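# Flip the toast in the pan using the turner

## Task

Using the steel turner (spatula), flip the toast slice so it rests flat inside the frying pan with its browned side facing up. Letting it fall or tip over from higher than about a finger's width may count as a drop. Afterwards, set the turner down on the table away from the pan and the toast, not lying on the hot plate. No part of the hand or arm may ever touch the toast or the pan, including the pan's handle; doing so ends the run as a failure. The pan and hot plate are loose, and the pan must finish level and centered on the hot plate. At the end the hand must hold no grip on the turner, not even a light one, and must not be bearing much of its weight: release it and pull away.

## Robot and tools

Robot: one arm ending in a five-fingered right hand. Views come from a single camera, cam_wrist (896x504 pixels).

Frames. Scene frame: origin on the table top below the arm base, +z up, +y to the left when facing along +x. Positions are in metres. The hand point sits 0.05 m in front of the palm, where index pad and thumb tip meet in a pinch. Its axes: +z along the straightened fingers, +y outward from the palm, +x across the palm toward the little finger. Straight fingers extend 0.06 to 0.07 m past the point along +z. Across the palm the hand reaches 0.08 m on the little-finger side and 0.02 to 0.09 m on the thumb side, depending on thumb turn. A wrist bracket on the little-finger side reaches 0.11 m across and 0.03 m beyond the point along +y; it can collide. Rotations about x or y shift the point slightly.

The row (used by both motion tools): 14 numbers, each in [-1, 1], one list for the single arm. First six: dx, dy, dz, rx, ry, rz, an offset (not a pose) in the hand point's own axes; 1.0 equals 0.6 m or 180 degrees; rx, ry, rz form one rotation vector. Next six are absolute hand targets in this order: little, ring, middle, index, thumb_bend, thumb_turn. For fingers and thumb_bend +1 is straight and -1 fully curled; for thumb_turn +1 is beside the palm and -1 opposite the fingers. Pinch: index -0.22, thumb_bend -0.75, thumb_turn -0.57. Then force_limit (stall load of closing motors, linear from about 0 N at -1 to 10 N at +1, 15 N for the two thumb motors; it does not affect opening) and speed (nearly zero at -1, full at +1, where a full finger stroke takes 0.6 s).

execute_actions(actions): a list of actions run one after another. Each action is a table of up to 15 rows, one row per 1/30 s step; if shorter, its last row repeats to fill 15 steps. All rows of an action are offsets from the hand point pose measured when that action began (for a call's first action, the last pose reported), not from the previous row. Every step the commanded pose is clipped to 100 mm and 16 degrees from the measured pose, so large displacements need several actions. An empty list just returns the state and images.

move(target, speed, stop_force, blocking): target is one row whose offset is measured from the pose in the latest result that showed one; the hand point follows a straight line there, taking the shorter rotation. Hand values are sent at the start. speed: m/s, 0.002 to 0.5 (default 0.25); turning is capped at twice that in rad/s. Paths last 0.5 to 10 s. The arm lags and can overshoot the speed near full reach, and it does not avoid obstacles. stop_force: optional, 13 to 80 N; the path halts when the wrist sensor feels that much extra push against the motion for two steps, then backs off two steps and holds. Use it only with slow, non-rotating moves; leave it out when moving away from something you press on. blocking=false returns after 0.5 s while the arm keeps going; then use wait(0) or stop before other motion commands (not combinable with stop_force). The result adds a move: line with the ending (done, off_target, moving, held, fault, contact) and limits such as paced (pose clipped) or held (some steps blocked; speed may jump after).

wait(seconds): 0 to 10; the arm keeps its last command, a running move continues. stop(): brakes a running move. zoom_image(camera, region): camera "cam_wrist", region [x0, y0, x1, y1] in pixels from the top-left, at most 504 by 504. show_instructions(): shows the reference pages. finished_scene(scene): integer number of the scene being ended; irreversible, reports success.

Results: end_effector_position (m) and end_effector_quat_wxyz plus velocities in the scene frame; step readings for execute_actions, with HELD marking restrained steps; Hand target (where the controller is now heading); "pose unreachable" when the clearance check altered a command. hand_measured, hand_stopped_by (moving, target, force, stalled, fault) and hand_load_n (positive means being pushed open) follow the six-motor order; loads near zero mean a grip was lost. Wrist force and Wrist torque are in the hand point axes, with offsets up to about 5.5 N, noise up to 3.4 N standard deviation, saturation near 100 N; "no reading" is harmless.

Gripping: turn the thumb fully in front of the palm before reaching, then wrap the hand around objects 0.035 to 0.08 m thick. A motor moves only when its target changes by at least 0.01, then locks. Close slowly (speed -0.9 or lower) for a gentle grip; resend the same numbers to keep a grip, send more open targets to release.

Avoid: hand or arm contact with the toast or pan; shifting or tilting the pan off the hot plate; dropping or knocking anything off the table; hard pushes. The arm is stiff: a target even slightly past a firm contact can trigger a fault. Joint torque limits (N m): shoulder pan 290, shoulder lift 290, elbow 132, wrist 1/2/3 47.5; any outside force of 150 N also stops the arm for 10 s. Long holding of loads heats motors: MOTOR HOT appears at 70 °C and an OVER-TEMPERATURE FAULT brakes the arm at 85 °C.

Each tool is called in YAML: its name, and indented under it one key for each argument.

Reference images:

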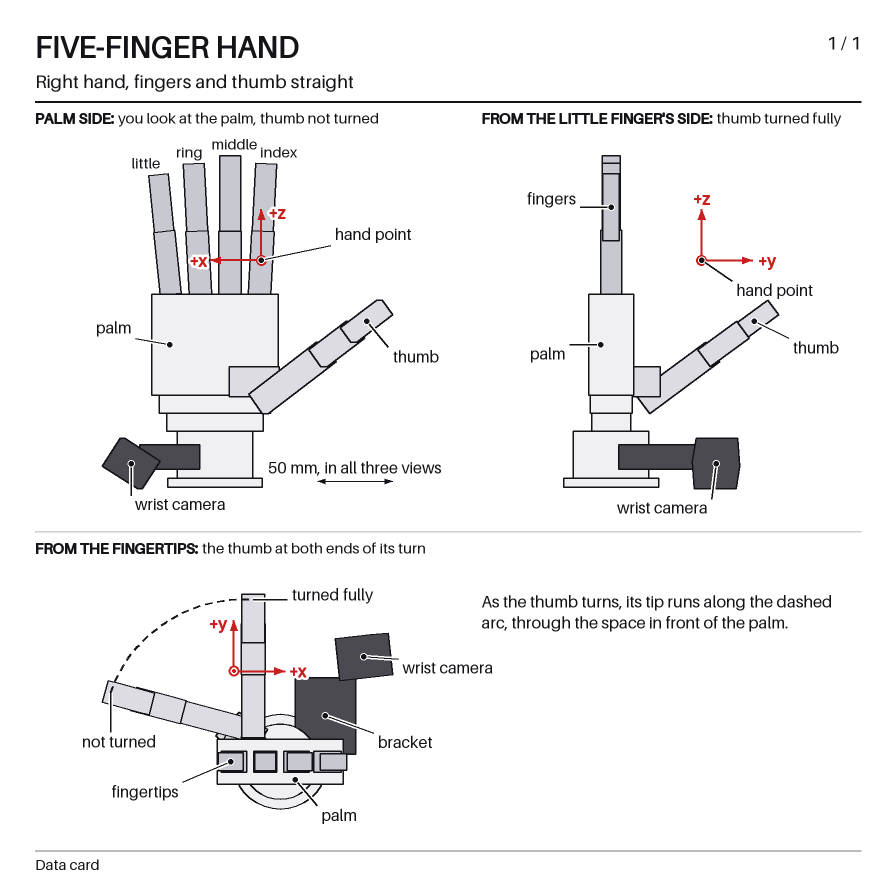

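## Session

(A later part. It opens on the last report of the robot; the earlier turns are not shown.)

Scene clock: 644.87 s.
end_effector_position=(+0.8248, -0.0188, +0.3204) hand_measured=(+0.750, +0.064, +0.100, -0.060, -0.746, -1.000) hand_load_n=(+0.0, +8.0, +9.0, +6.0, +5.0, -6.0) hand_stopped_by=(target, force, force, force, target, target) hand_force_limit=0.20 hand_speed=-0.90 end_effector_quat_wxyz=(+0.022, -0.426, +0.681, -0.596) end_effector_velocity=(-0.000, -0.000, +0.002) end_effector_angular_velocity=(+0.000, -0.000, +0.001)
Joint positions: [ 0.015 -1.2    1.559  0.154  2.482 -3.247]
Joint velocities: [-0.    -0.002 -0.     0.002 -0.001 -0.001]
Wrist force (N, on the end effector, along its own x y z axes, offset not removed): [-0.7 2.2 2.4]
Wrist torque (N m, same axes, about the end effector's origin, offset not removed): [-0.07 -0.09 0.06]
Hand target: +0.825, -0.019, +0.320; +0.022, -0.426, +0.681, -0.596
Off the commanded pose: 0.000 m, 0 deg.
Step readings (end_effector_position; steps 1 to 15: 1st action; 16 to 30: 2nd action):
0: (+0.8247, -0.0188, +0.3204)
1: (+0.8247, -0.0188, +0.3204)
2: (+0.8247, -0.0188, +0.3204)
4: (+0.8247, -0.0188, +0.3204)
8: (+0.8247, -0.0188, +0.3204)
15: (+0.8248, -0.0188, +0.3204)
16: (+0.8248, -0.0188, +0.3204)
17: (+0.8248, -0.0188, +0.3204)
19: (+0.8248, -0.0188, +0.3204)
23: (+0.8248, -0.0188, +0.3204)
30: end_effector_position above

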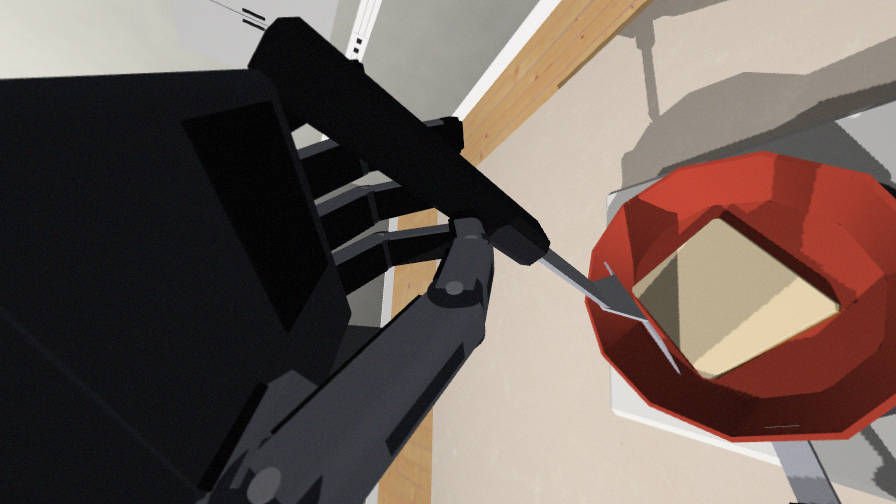

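move:
  target: [0.0084,0.0053,-0.0014,0,0,0,0.75,-0.4,-0.45,-0.5,-0.75,-1,0.2,-0.9]
  speed: 0.012

move:
  target: [-0.021,0.014,0.0087,0,0,0,0.75,-0.4,-0.45,-0.5,-0.75,-1,0.2,-0.9]
  speed: 0.005
  stop_force: 13

zoom_image:
  camera: "cam_wrist"
  region: [590,250,750,410]

Scene clock: 647.90 s.
end_effector_position=(+0.8195, -0.0214, +0.3204) hand_measured=(+0.750, +0.064, +0.100, -0.060, -0.746, -1.000) hand_load_n=(+0.0, +8.0, +9.0, +6.0, +5.0, -6.0) hand_stopped_by=(target, force, force, force, target, target) hand_force_limit=0.20 hand_speed=-0.90 end_effector_quat_wxyz=(+0.022, -0.426, +0.681, -0.596) end_effector_velocity=(-0.002, -0.000, +0.000) end_effector_angular_velocity=(+0.000, +0.001, +0.001)
Joint positions: [ 0.011 -1.21   1.572  0.148  2.479 -3.25 ]
Joint velocities: [-0.001 -0.003  0.004 -0.001 -0.002 -0.001]
Wrist force (N, on the end effector, along its own x y z axes, offset not removed): [-2.0 2.7 0.7]
Wrist torque (N m, same axes, about the end effector's origin, offset not removed): [0.01 0.11 0.04]
Hand target: +0.819, -0.021, +0.320; +0.022, -0.426, +0.681, -0.596
Off the commanded pose: 0.000 m, 0 deg.
move: done

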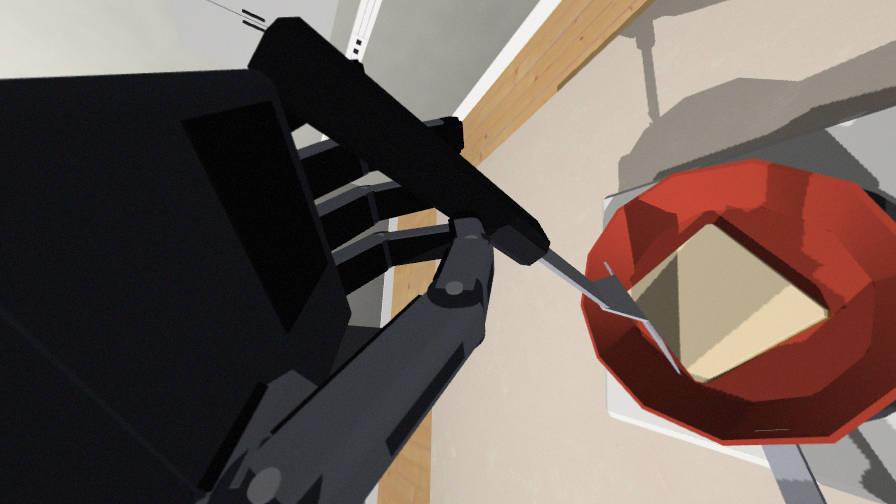

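Scene clock: 650.13 s.
end_effector_position=(+0.8231, -0.0197, +0.3120) hand_measured=(+0.750, +0.064, +0.100, -0.060, -0.746, -1.000) hand_load_n=(+0.0, +8.0, +8.5, +5.5, +4.5, -7.0) hand_stopped_by=(target, force, force, force, target, target) hand_force_limit=0.20 hand_speed=-0.90 end_effector_quat_wxyz=(+0.022, -0.426, +0.681, -0.596) end_effector_velocity=(-0.001, -0.000, -0.001) end_effector_angular_velocity=(-0.000, +0.003, -0.001)
Joint positions: [ 0.014 -1.199  1.572  0.138  2.481 -3.248]
Joint velocities: [-0.     0.001  0.     0.003  0.001  0.001]
Wrist force (N, on the end effector, along its own x y z axes, offset not removed): [10.8 -9.9 -6.4]
Wrist torque (N m, same axes, about the end effector's origin, offset not removed): [0.11 0.62 -0.30]
Hand target: +0.823, -0.020, +0.312; +0.022, -0.426, +0.681, -0.596
Off the commanded pose: 0.007 m, 0 deg.
move: contact

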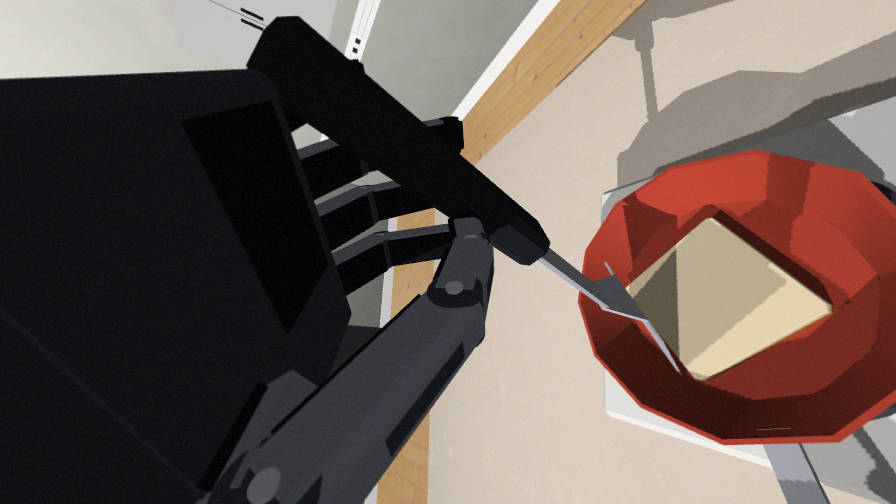

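Region (590, 250, 750, 410) of cam_wrist's 896x504 image, scaled by 3.150, with more detail than that image has.

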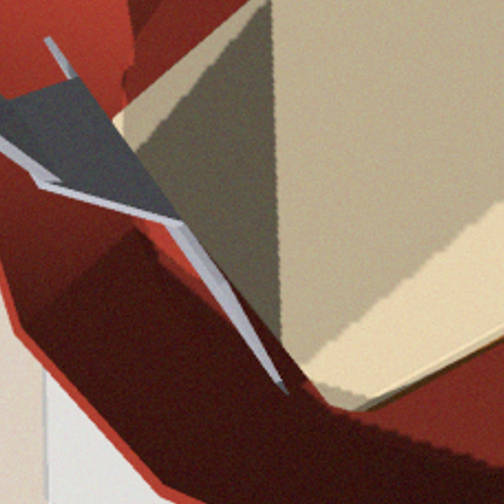

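move:
  target: [0.002,-0.0035,-0.0012,0,0,0,0.75,-0.4,-0.45,-0.5,-0.75,-1,0.2,-0.9]
  speed: 0.01

move:
  target: [0.0278,0.0177,-0.0046,0,0,0,0.75,-0.4,-0.45,-0.5,-0.75,-1,0.2,-0.9]
  speed: 0.012
  stop_force: 13

zoom_image:
  camera: "cam_wrist"
  region: [560,170,890,500]

Scene clock: 653.27 s.
end_effector_position=(+0.8231, -0.0197, +0.3144) hand_measured=(+0.750, +0.064, +0.100, -0.060, -0.746, -1.000) hand_load_n=(+0.0, +8.0, +9.0, +6.0, +5.0, -6.0) hand_stopped_by=(target, force, force, force, target, target) hand_force_limit=0.20 hand_speed=-0.90 end_effector_quat_wxyz=(+0.021, -0.426, +0.681, -0.596) end_effector_velocity=(-0.000, +0.001, +0.000) end_effector_angular_velocity=(+0.000, +0.001, +0.000)
Joint positions: [ 0.014 -1.2    1.569  0.142  2.481 -3.248]
Joint velocities: [ 0.001  0.    -0.001  0.002  0.     0.001]
Wrist force (N, on the end effector, along its own x y z axes, offset not removed): [-0.1 4.3 0.2]
Wrist torque (N m, same axes, about the end effector's origin, offset not removed): [0.32 -0.08 0.32]
Hand target: +0.823, -0.020, +0.314; +0.022, -0.426, +0.681, -0.596
Off the commanded pose: 0.000 m, 0 deg.
move: done

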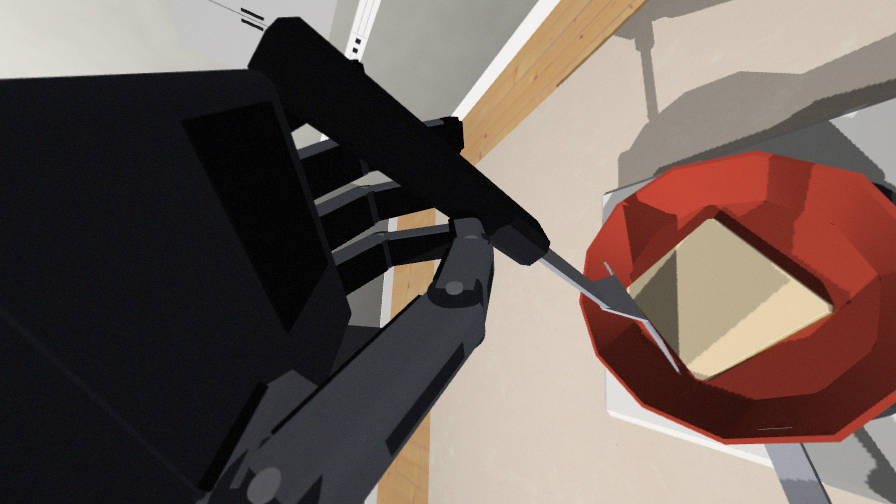

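Scene clock: 655.17 s.
end_effector_position=(+0.8053, -0.0283, +0.3144) hand_measured=(+0.750, +0.064, +0.100, -0.060, -0.746, -1.000) hand_load_n=(+0.0, +8.5, +9.0, +6.0, +5.0, -6.0) hand_stopped_by=(target, force, force, force, target, target) hand_force_limit=0.20 hand_speed=-0.90 end_effector_quat_wxyz=(+0.021, -0.426, +0.681, -0.596) end_effector_velocity=(-0.001, -0.000, +0.001) end_effector_angular_velocity=(-0.000, -0.004, +0.001)
Joint positions: [ 0.001 -1.232  1.613  0.123  2.47  -3.258]
Joint velocities: [-0.001 -0.005  0.004 -0.004 -0.001 -0.001]
Wrist force (N, on the end effector, along its own x y z axes, offset not removed): [-0.6 5.7 3.2]
Wrist torque (N m, same axes, about the end effector's origin, offset not removed): [0.29 -0.05 0.20]
Hand target: +0.805, -0.028, +0.314; +0.021, -0.426, +0.681, -0.596
Off the commanded pose: 0.000 m, 0 deg.
move: done

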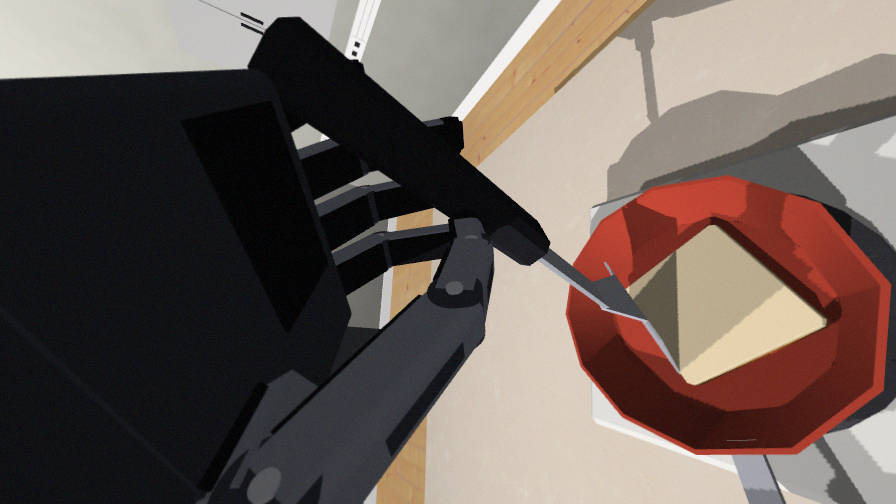

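Region (560, 170, 890, 500) of cam_wrist's 896x504 image, scaled by 1.527, with more detail than that image has.

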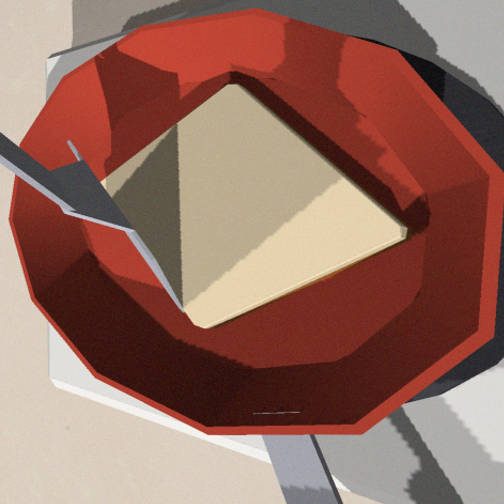

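move:
  target: [0.0348,0.0221,-0.0058,0,0,0,0.75,-0.4,-0.45,-0.5,-0.75,-1,0.2,-0.9]
  speed: 0.012
  stop_force: 13

zoom_image:
  camera: "cam_wrist"
  region: [560,170,890,500]

Scene clock: 658.83 s.
end_effector_position=(+0.7829, -0.0391, +0.3144) hand_measured=(+0.750, +0.064, +0.100, -0.060, -0.746, -1.000) hand_load_n=(+0.0, +8.0, +9.0, +6.0, +5.0, -6.0) hand_stopped_by=(target, force, force, force, target, target) hand_force_limit=0.20 hand_speed=-0.90 end_effector_quat_wxyz=(+0.021, -0.426, +0.681, -0.596) end_effector_velocity=(-0.001, -0.001, -0.000) end_effector_angular_velocity=(-0.001, -0.000, -0.001)
Joint positions: [-0.016 -1.272  1.666  0.099  2.455 -3.271]
Joint velocities: [-0.001 -0.002  0.004 -0.003  0.001 -0.002]
Wrist force (N, on the end effector, along its own x y z axes, offset not removed): [-4.0 4.2 1.3]
Wrist torque (N m, same axes, about the end effector's origin, offset not removed): [0.29 0.36 0.07]
Hand target: +0.783, -0.039, +0.314; +0.021, -0.426, +0.681, -0.596
Off the commanded pose: 0.000 m, 0 deg.
move: done

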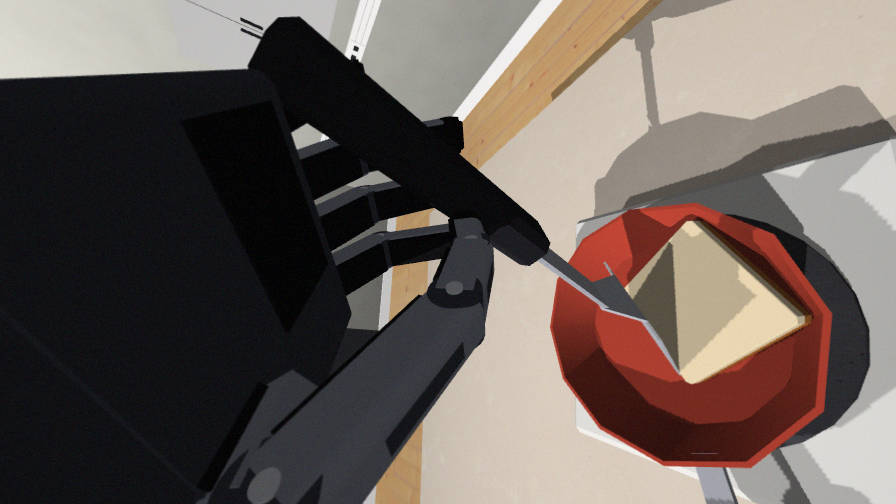

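Region (560, 170, 890, 500) of cam_wrist's 896x504 image, scaled by 1.527, with more detail than that image has.

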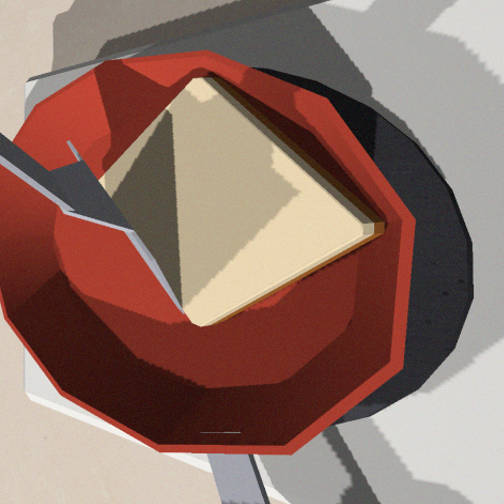

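move:
  target: [0.0348,0.0221,-0.0058,0,0,0,0.75,-0.4,-0.45,-0.5,-0.75,-1,0.2,-0.9]
  speed: 0.012
  stop_force: 13

zoom_image:
  camera: "cam_wrist"
  region: [520,170,850,500]

Scene clock: 662.83 s.
end_effector_position=(+0.7606, -0.0499, +0.3145) hand_measured=(+0.750, +0.064, +0.100, -0.060, -0.746, -1.000) hand_load_n=(+0.0, +8.0, +9.0, +6.0, +5.0, -6.0) hand_stopped_by=(target, force, force, force, target, target) hand_force_limit=0.20 hand_speed=-0.90 end_effector_quat_wxyz=(+0.021, -0.426, +0.681, -0.596) end_effector_velocity=(-0.002, +0.000, +0.001) end_effector_angular_velocity=(+0.000, -0.001, +0.001)
Joint positions: [-0.034 -1.312  1.718  0.077  2.439 -3.284]
Joint velocities: [-0.    -0.004  0.003 -0.    -0.001 -0.   ]
Wrist force (N, on the end effector, along its own x y z axes, offset not removed): [-2.1 3.8 1.6]
Wrist torque (N m, same axes, about the end effector's origin, offset not removed): [0.14 0.09 0.21]
Hand target: +0.760, -0.050, +0.314; +0.021, -0.426, +0.681, -0.596
Off the commanded pose: 0.000 m, 0 deg.
move: done

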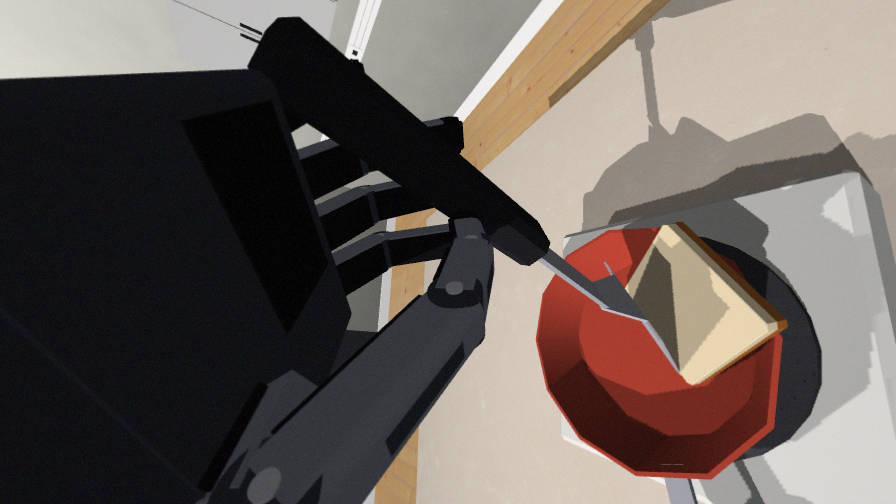

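Region (520, 170, 850, 500) of cam_wrist's 896x504 image, scaled by 1.527, with more detail than that image has.

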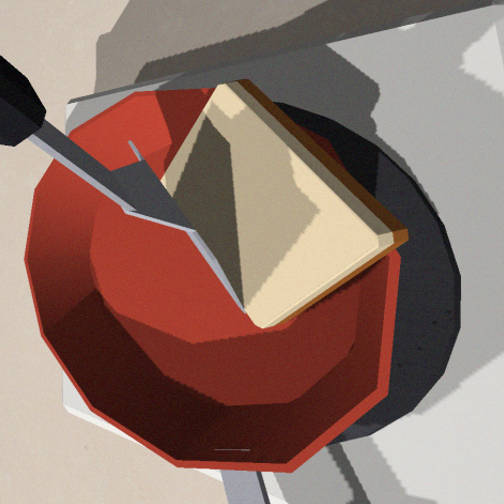

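move:
  target: [0.0278,0.0177,-0.0046,0,0,0,0.75,-0.4,-0.45,-0.5,-0.75,-1,0.2,-0.9]
  speed: 0.012
  stop_force: 13

zoom_image:
  camera: "cam_wrist"
  region: [520,170,850,500]

Scene clock: 667.50 s.
end_effector_position=(+0.7427, -0.0586, +0.3145) hand_measured=(+0.750, +0.064, +0.100, -0.060, -0.746, -1.000) hand_load_n=(+0.0, +8.0, +9.0, +6.0, +5.0, -6.0) hand_stopped_by=(target, force, force, force, target, target) hand_force_limit=0.20 hand_speed=-0.90 end_effector_quat_wxyz=(+0.021, -0.426, +0.681, -0.596) end_effector_velocity=(-0.001, -0.001, -0.000) end_effector_angular_velocity=(-0.000, -0.000, -0.000)
Joint positions: [-0.05  -1.344  1.758  0.061  2.425 -3.295]
Joint velocities: [-0.001 -0.002  0.003 -0.002 -0.001 -0.001]
Wrist force (N, on the end effector, along its own x y z axes, offset not removed): [-3.2 4.1 1.6]
Wrist torque (N m, same axes, about the end effector's origin, offset not removed): [0.33 0.29 -0.02]
Hand target: +0.743, -0.059, +0.314; +0.021, -0.426, +0.681, -0.596
Off the commanded pose: 0.000 m, 0 deg.
move: done

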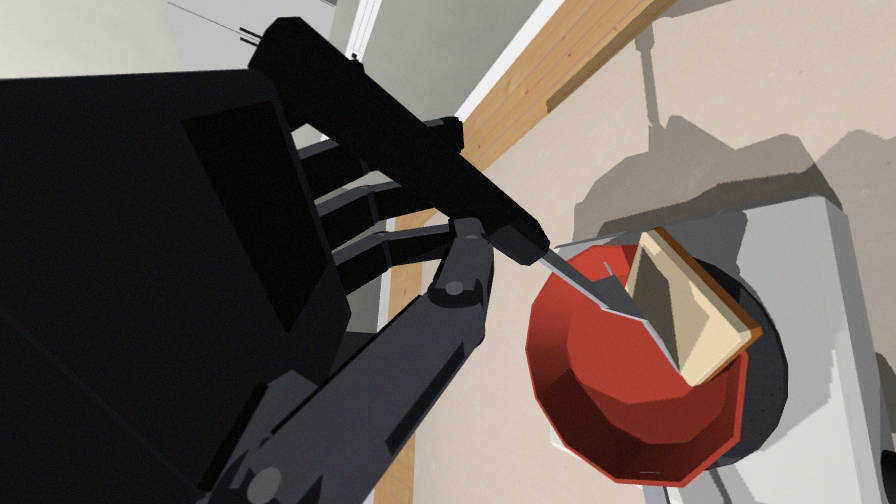

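Region (520, 170, 850, 500) of cam_wrist's 896x504 image, scaled by 1.527, with more detail than that image has.

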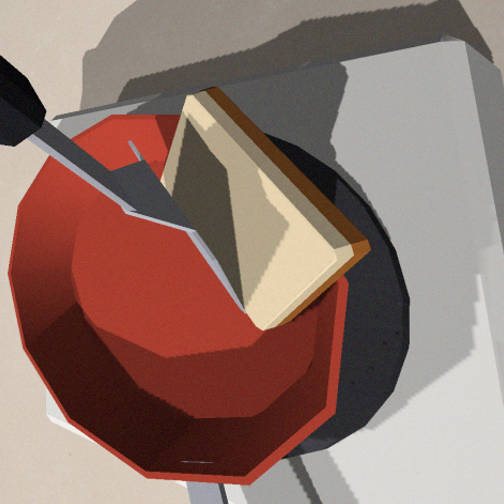

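move:
  target: [-0.0111,-0.0071,0.0018,0,0,0,0.75,-0.4,-0.45,-0.5,-0.75,-1,0.2,-0.9]
  speed: 0.008

zoom_image:
  camera: "cam_wrist"
  region: [520,170,850,500]

Scene clock: 670.40 s.
end_effector_position=(+0.7498, -0.0551, +0.3145) hand_measured=(+0.750, +0.064, +0.100, -0.060, -0.746, -1.000) hand_load_n=(+0.0, +8.0, +9.0, +6.0, +5.0, -6.0) hand_stopped_by=(target, force, force, force, target, target) hand_force_limit=0.20 hand_speed=-0.90 end_effector_quat_wxyz=(+0.021, -0.426, +0.681, -0.596) end_effector_velocity=(+0.000, -0.000, +0.001) end_effector_angular_velocity=(-0.002, +0.001, -0.002)
Joint positions: [-0.044 -1.331  1.742  0.067  2.431 -3.291]
Joint velocities: [ 0.001  0.001 -0.003  0.002  0.004 -0.001]
Wrist force (N, on the end effector, along its own x y z axes, offset not removed): [-0.2 2.1 1.9]
Wrist torque (N m, same axes, about the end effector's origin, offset not removed): [-0.09 -0.17 0.10]
Hand target: +0.750, -0.055, +0.315; +0.021, -0.426, +0.681, -0.596
Off the commanded pose: 0.000 m, 0 deg.
move: done

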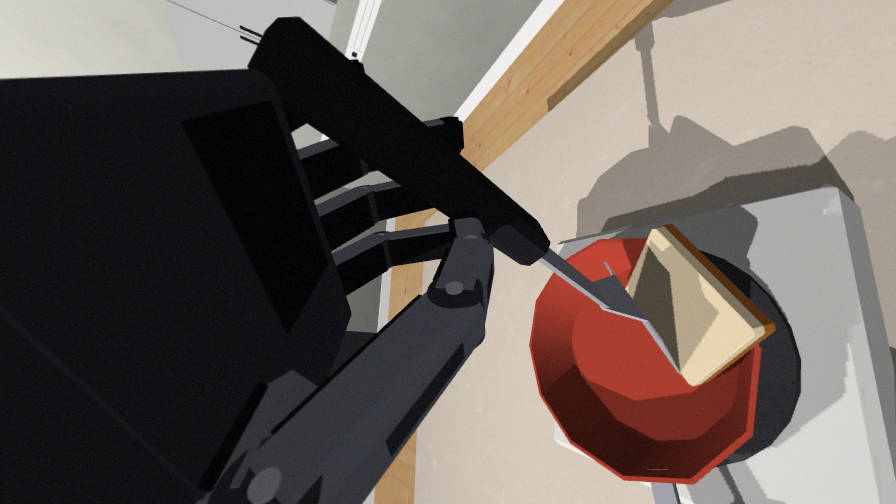

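Region (520, 170, 850, 500) of cam_wrist's 896x504 image, scaled by 1.527, with more detail than that image has.

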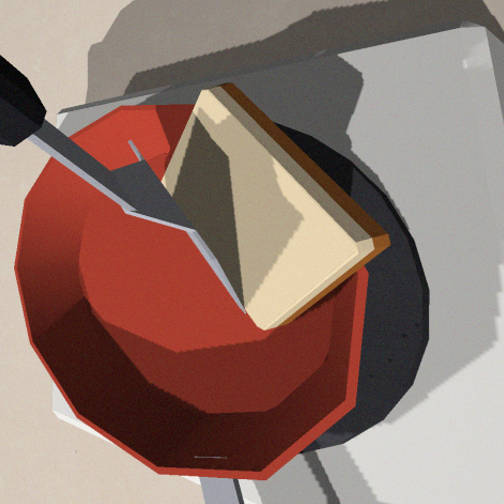

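move:
  target: [-0.0139,-0.0088,0.0023,0,0,0,0.75,-0.4,-0.45,-0.5,-0.75,-1,0.2,-0.9]
  speed: 0.006

zoom_image:
  camera: "cam_wrist"
  region: [570,200,820,450]

Scene clock: 687.53 s.
end_effector_position=(+0.7587, -0.0508, +0.3145) hand_measured=(+0.750, +0.064, +0.100, -0.060, -0.746, -1.000) hand_load_n=(+0.0, +8.0, +9.0, +6.0, +5.0, -6.0) hand_stopped_by=(target, force, force, force, target, target) hand_force_limit=0.20 hand_speed=-0.90 end_effector_quat_wxyz=(+0.021, -0.426, +0.681, -0.596) end_effector_velocity=(+0.001, +0.000, +0.001) end_effector_angular_velocity=(+0.000, -0.003, -0.001)
Joint positions: [-0.036 -1.315  1.722  0.076  2.437 -3.285]
Joint velocities: [ 0.001 -0.    -0.002  0.     0.001  0.002]
Wrist force (N, on the end effector, along its own x y z axes, offset not removed): [-0.4 3.6 2.8]
Wrist torque (N m, same axes, about the end effector's origin, offset not removed): [0.02 -0.17 0.21]
Hand target: +0.759, -0.051, +0.314; +0.021, -0.426, +0.681, -0.596
Off the commanded pose: 0.000 m, 0 deg.
move: done

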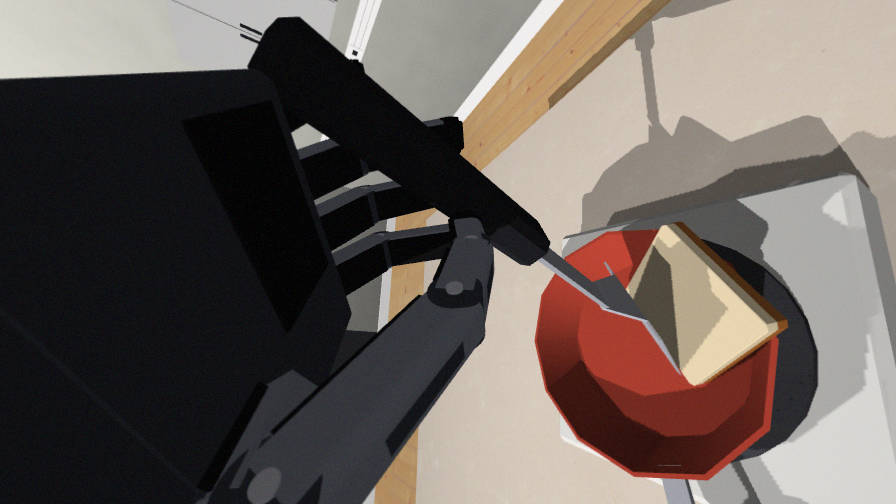

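Region (570, 200, 820, 450) of cam_wrist's 896x504 image, scaled by 2.016, with more detail than that image has.

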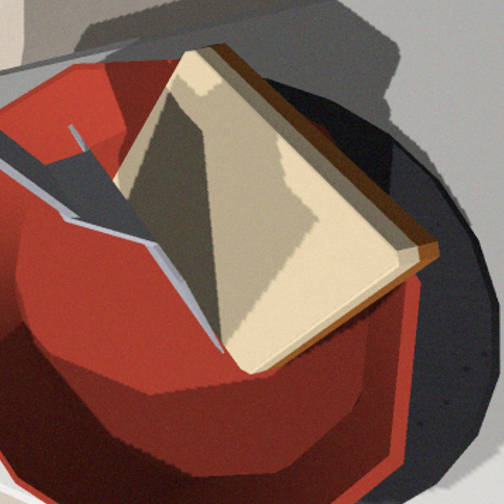

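move:
  target: [-0.0084,-0.0053,0.0014,0,0,0,0.75,-0.4,-0.45,-0.5,-0.75,-1,0.2,-0.9]
  speed: 0.006

zoom_image:
  camera: "cam_wrist"
  region: [570,200,820,450]

Scene clock: 692.47 s.
end_effector_position=(+0.7641, -0.0482, +0.3145) hand_measured=(+0.750, +0.064, +0.100, -0.060, -0.746, -1.000) hand_load_n=(+0.0, +8.0, +9.0, +6.0, +5.0, -6.0) hand_stopped_by=(target, force, force, force, target, target) hand_force_limit=0.20 hand_speed=-0.90 end_effector_quat_wxyz=(+0.021, -0.426, +0.681, -0.596) end_effector_velocity=(+0.000, +0.000, +0.000) end_effector_angular_velocity=(-0.000, -0.000, -0.001)
Joint positions: [-0.031 -1.306  1.71   0.081  2.441 -3.282]
Joint velocities: [ 0.001  0.001 -0.002  0.001  0.002  0.001]
Wrist force (N, on the end effector, along its own x y z axes, offset not removed): [-0.6 2.8 1.3]
Wrist torque (N m, same axes, about the end effector's origin, offset not removed): [0.02 -0.09 0.14]
Hand target: +0.764, -0.048, +0.314; +0.021, -0.426, +0.681, -0.596
Off the commanded pose: 0.000 m, 0 deg.
move: done

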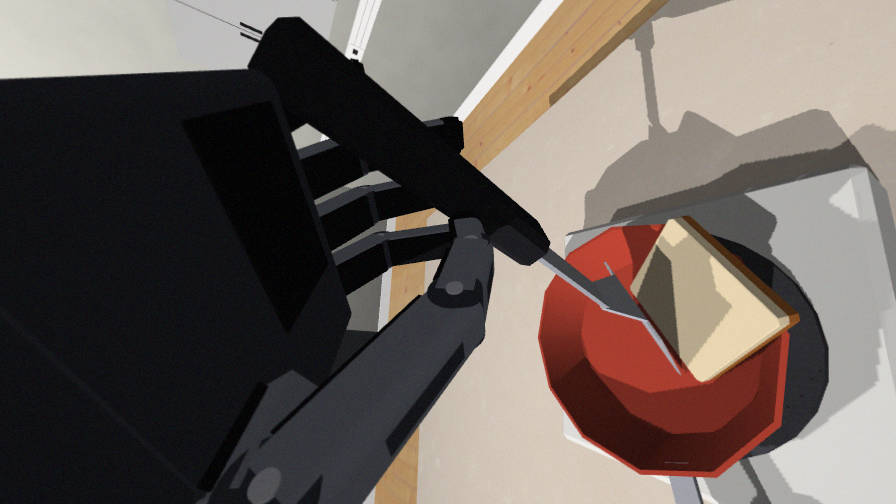

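Region (570, 200, 820, 450) of cam_wrist's 896x504 image, scaled by 2.016, with more detail than that image has.

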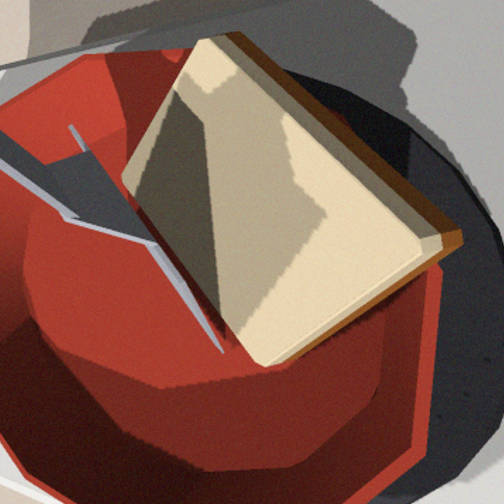

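move:
  target: [0.1073,0.0115,-0.0283,0.0525,-0.0352,0.1839,0.75,-0.4,-0.45,-0.5,-0.75,-1,0.2,-0.9]
  speed: 0.08

Scene clock: 715.97 s.
end_effector_position=(+0.7102, -0.0744, +0.3447) hand_measured=(+0.750, +0.064, +0.100, -0.060, -0.746, -1.000) hand_load_n=(+0.0, +8.0, +8.5, +5.5, +5.5, -6.5) hand_stopped_by=(target, force, force, force, target, target) hand_force_limit=0.20 hand_speed=-0.90 end_effector_quat_wxyz=(+0.261, -0.243, +0.721, -0.594) end_effector_velocity=(-0.001, -0.000, -0.001) end_effector_angular_velocity=(+0.004, -0.005, -0.000)
Joint positions: [-0.161 -1.567  2.016 -0.236  2.215 -2.923]
Joint velocities: [-0.002 -0.002  0.004 -0.004 -0.003  0.006]
Wrist force (N, on the end effector, along its own x y z axes, offset not removed): [-0.4 4.4 0.7]
Wrist torque (N m, same axes, about the end effector's origin, offset not removed): [0.23 0.11 0.03]
Hand target: +0.710, -0.074, +0.345; +0.261, -0.243, +0.721, -0.594
Off the commanded pose: 0.000 m, 0 deg.
move: done

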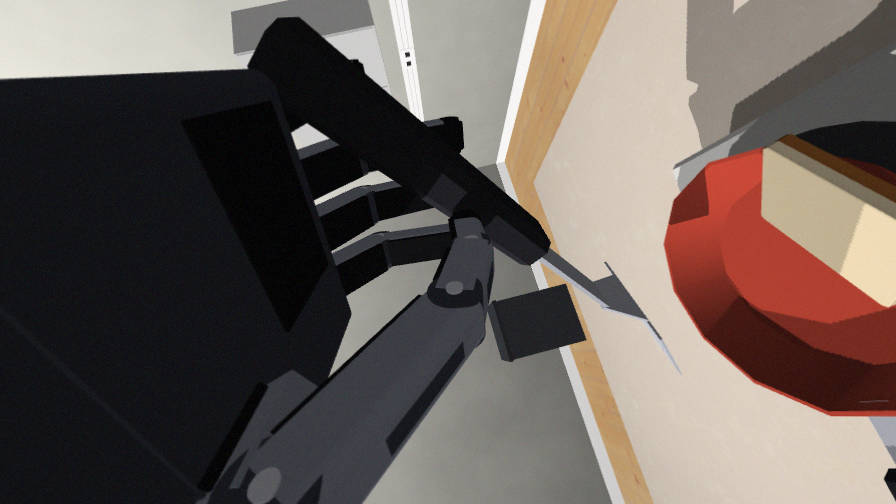

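move:
  target: [0.2837,0.021,-0.0772,0,0,0,0.75,-0.4,-0.45,-0.5,-0.75,-1,0.2,-0.9]
  speed: 0.1

zoom_image:
  camera: "cam_wrist"
  region: [590,200,896,504]

Scene clock: 720.17 s.
end_effector_position=(+0.5521, -0.1512, +0.3251) hand_measured=(+0.750, +0.064, +0.100, -0.060, -0.746, -1.000) hand_load_n=(+0.0, +8.0, +8.5, +5.5, +5.5, -6.5) hand_stopped_by=(target, force, force, force, target, target) hand_force_limit=0.20 hand_speed=-0.90 end_effector_quat_wxyz=(+0.261, -0.243, +0.721, -0.594) end_effector_velocity=(-0.001, -0.001, -0.001) end_effector_angular_velocity=(+0.000, +0.000, +0.001)
Joint positions: [-0.471 -1.882  2.309 -0.248  1.912 -2.991]
Joint velocities: [-0.006 -0.003  0.003  0.    -0.007 -0.002]
Wrist force (N, on the end effector, along its own x y z axes, offset not removed): [-0.6 4.9 1.3]
Wrist torque (N m, same axes, about the end effector's origin, offset not removed): [0.25 0.13 0.05]
Hand target: +0.552, -0.151, +0.325; +0.261, -0.243, +0.721, -0.594
Off the commanded pose: 0.000 m, 0 deg.
move: done

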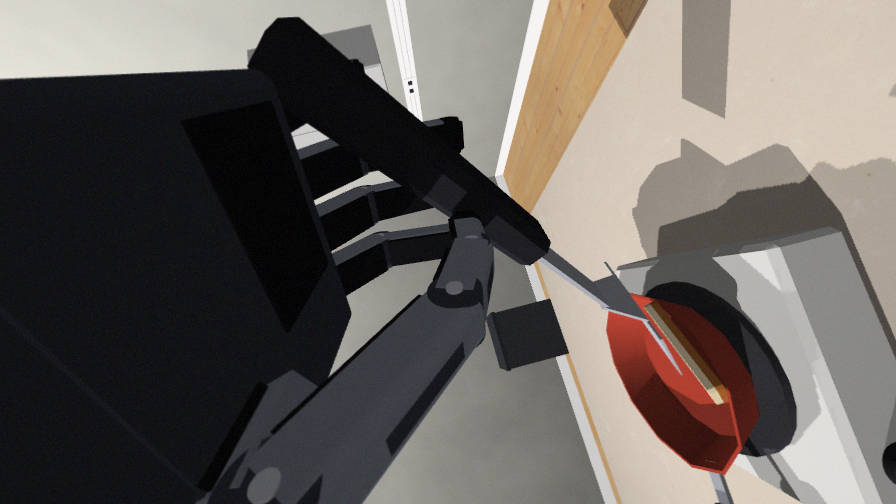

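Region (590, 200, 896, 504) of cam_wrist's 896x504 image, scaled by 1.647, with more detail than that image has; it fills the top 501 rows of this view, and the rest is white.

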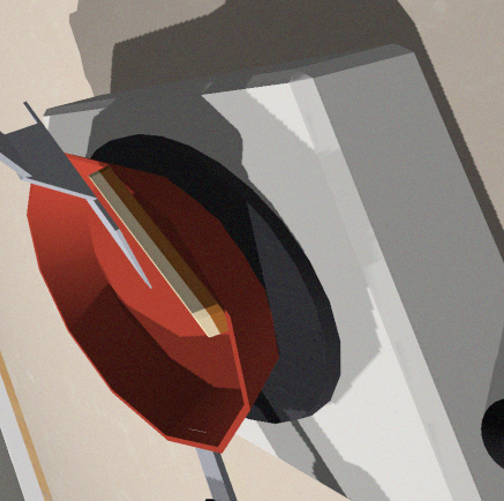

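zoom_image:
  camera: "cam_wrist"
  region: [600,260,760,420]

Region (600, 260, 760, 420) of cam_wrist's 896x504 image, scaled by 3.150, with more detail than that image has.

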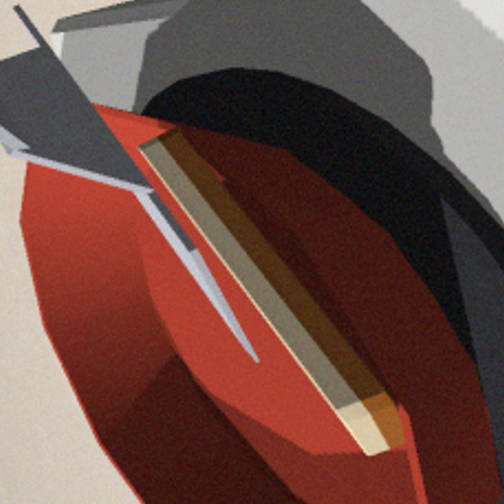

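move:
  target: [-0.0035,0.0513,0.0108,0,0,0,0.75,-0.4,-0.45,-0.5,-0.75,-1,0.2,-0.9]
  speed: 0.03

zoom_image:
  camera: "cam_wrist"
  region: [600,260,760,420]

Scene clock: 731.83 s.
end_effector_position=(+0.5567, -0.1491, +0.2941) hand_measured=(+0.750, +0.064, +0.100, -0.060, -0.746, -1.000) hand_load_n=(+0.0, +8.5, +8.5, +5.5, +5.5, -6.5) hand_stopped_by=(target, force, force, force, target, target) hand_force_limit=0.20 hand_speed=-0.90 end_effector_quat_wxyz=(+0.261, -0.243, +0.721, -0.594) end_effector_velocity=(-0.000, -0.000, -0.001) end_effector_angular_velocity=(-0.001, -0.000, -0.002)
Joint positions: [-0.458 -1.84   2.343 -0.322  1.924 -2.989]
Joint velocities: [ 0.001  0.001  0.002 -0.004  0.003  0.   ]
Wrist force (N, on the end effector, along its own x y z axes, offset not removed): [-1.6 4.2 4.5]
Wrist torque (N m, same axes, about the end effector's origin, offset not removed): [-0.05 0.09 -0.05]
Hand target: +0.557, -0.149, +0.294; +0.261, -0.243, +0.721, -0.594
Off the commanded pose: 0.000 m, 0 deg.
move: done

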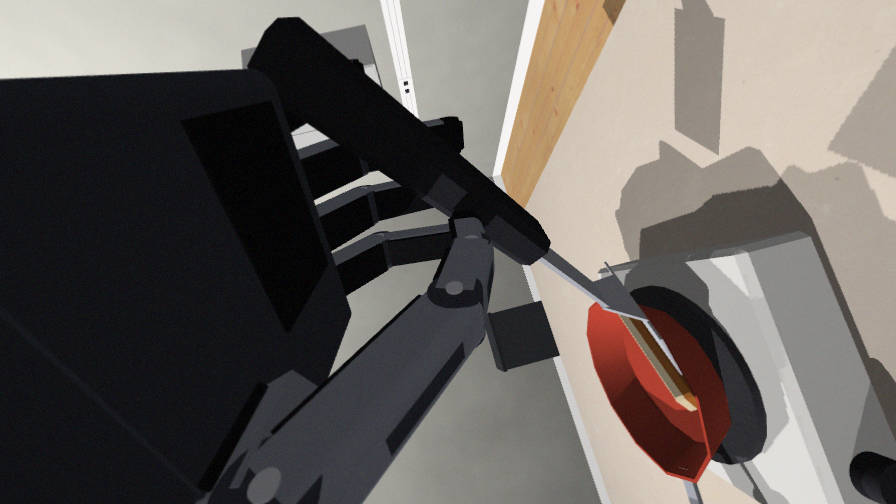

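Region (600, 260, 760, 420) of cam_wrist's 896x504 image, scaled by 3.150, with more detail than that image has.

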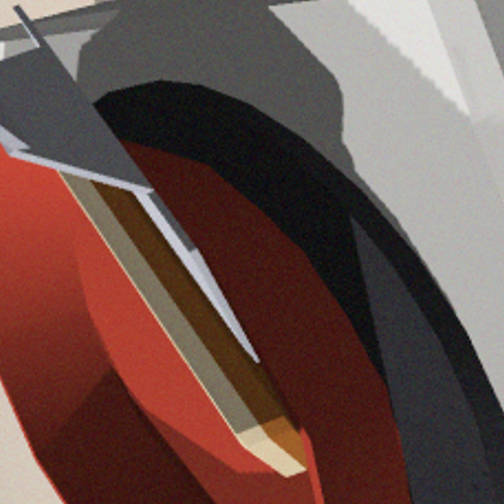

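zoom_image:
  camera: "cam_wrist"
  region: [630,310,720,420]

Region (630, 310, 720, 420) of cam_wrist's 896x504 image, scaled by 4.582, with more detail than that image has; it fills the left 412 columns of this view, and the rest is white.

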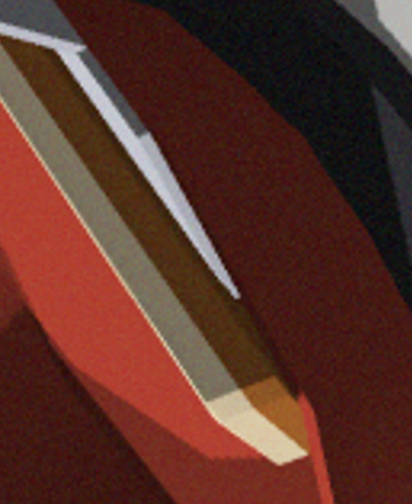

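move:
  target: [0.043,0.0513,-0.0025,0.015,-0.01,0.0526,0.75,-0.4,-0.45,-0.5,-0.75,-1,0.2,-0.9]
  speed: 0.04

zoom_image:
  camera: "cam_wrist"
  region: [610,290,730,430]

Scene clock: 747.93 s.
end_effector_position=(+0.5352, -0.1597, +0.2620) hand_measured=(+0.750, +0.064, +0.100, -0.060, -0.746, -1.000) hand_load_n=(+0.0, +8.5, +8.5, +5.0, +5.5, -6.5) hand_stopped_by=(target, force, force, force, target, target) hand_force_limit=0.20 hand_speed=-0.90 end_effector_quat_wxyz=(+0.326, -0.186, +0.720, -0.584) end_effector_velocity=(-0.001, -0.001, -0.002) end_effector_angular_velocity=(+0.003, -0.006, -0.002)
Joint positions: [-0.568 -1.877  2.471 -0.473  1.795 -2.857]
Joint velocities: [-0.006  0.     0.005 -0.007 -0.005  0.006]
Wrist force (N, on the end effector, along its own x y z axes, offset not removed): [-1.1 2.7 3.0]
Wrist torque (N m, same axes, about the end effector's origin, offset not removed): [-0.20 0.19 -0.15]
Hand target: +0.535, -0.160, +0.262; +0.326, -0.186, +0.720, -0.584
Off the commanded pose: 0.000 m, 0 deg.
move: done

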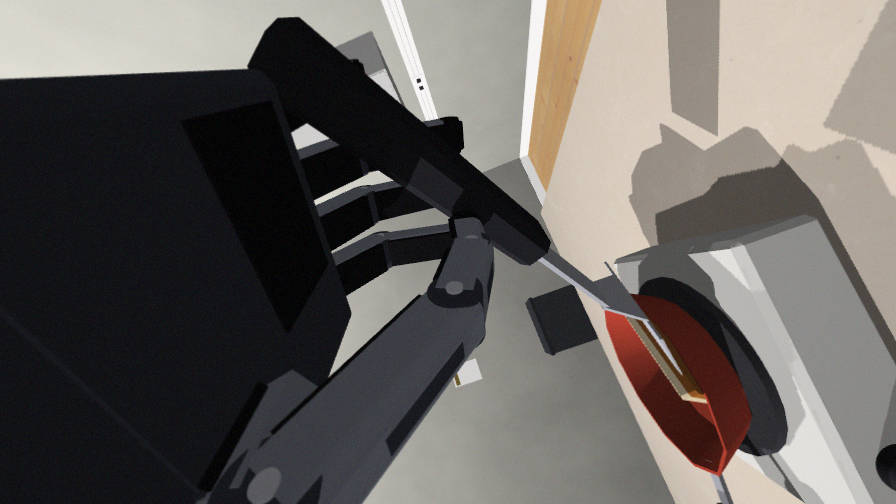

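Region (610, 290, 730, 430) of cam_wrist's 896x504 image, scaled by 3.600, with more detail than that image has; it fills the left 432 columns of this view, and the rest is white.

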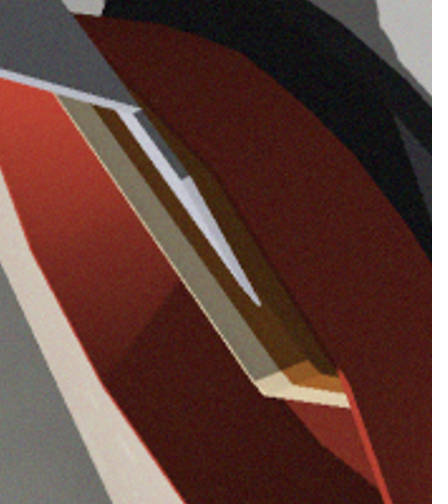

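move:
  target: [-0.007,0.0122,0.0043,0,0,0,0.75,-0.4,-0.45,-0.5,-0.75,-1,0.2,-0.9]
  speed: 0.01

zoom_image:
  camera: "cam_wrist"
  region: [610,290,730,430]

Scene clock: 752.63 s.
end_effector_position=(+0.5407, -0.1570, +0.2558) hand_measured=(+0.750, +0.064, +0.100, -0.060, -0.746, -1.000) hand_load_n=(+0.0, +8.5, +8.5, +5.0, +5.5, -6.5) hand_stopped_by=(target, force, force, force, target, target) hand_force_limit=0.20 hand_speed=-0.90 end_effector_quat_wxyz=(+0.326, -0.186, +0.720, -0.584) end_effector_velocity=(+0.001, +0.000, +0.000) end_effector_angular_velocity=(-0.000, -0.003, -0.000)
Joint positions: [-0.549 -1.853  2.47  -0.495  1.813 -2.855]
Joint velocities: [ 0.002  0.002 -0.001 -0.003  0.002  0.002]
Wrist force (N, on the end effector, along its own x y z axes, offset not removed): [0.0 3.9 2.0]
Wrist torque (N m, same axes, about the end effector's origin, offset not removed): [0.01 0.05 0.04]
Hand target: +0.541, -0.157, +0.256; +0.326, -0.186, +0.720, -0.584
Off the commanded pose: 0.000 m, 0 deg.
move: done

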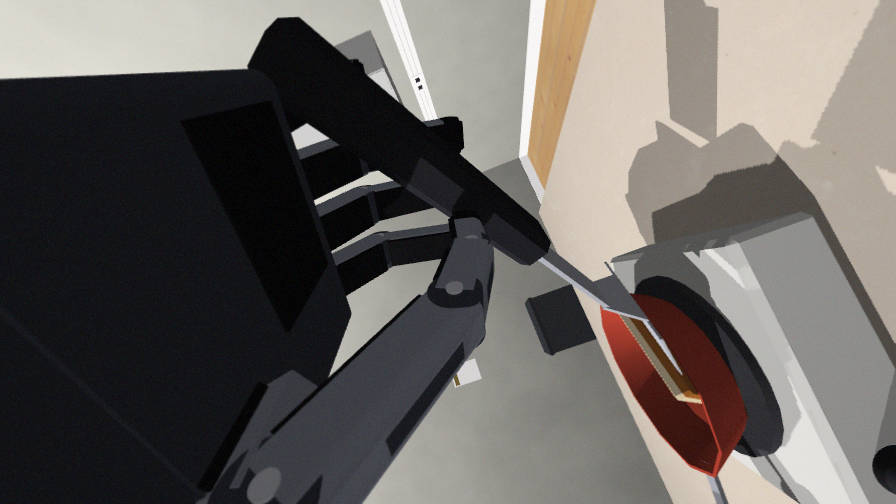

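Region (610, 290, 730, 430) of cam_wrist's 896x504 image, scaled by 3.600, with more detail than that image has; it fills the left 432 columns of this view, and the rest is white.

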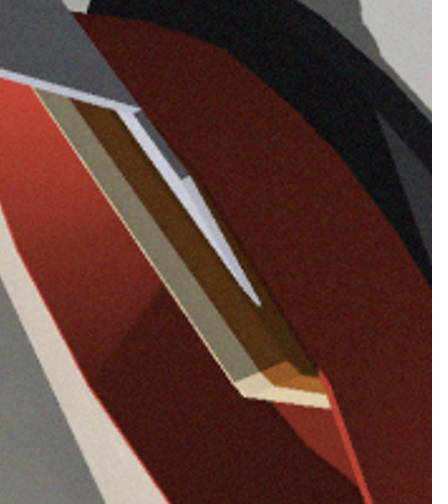

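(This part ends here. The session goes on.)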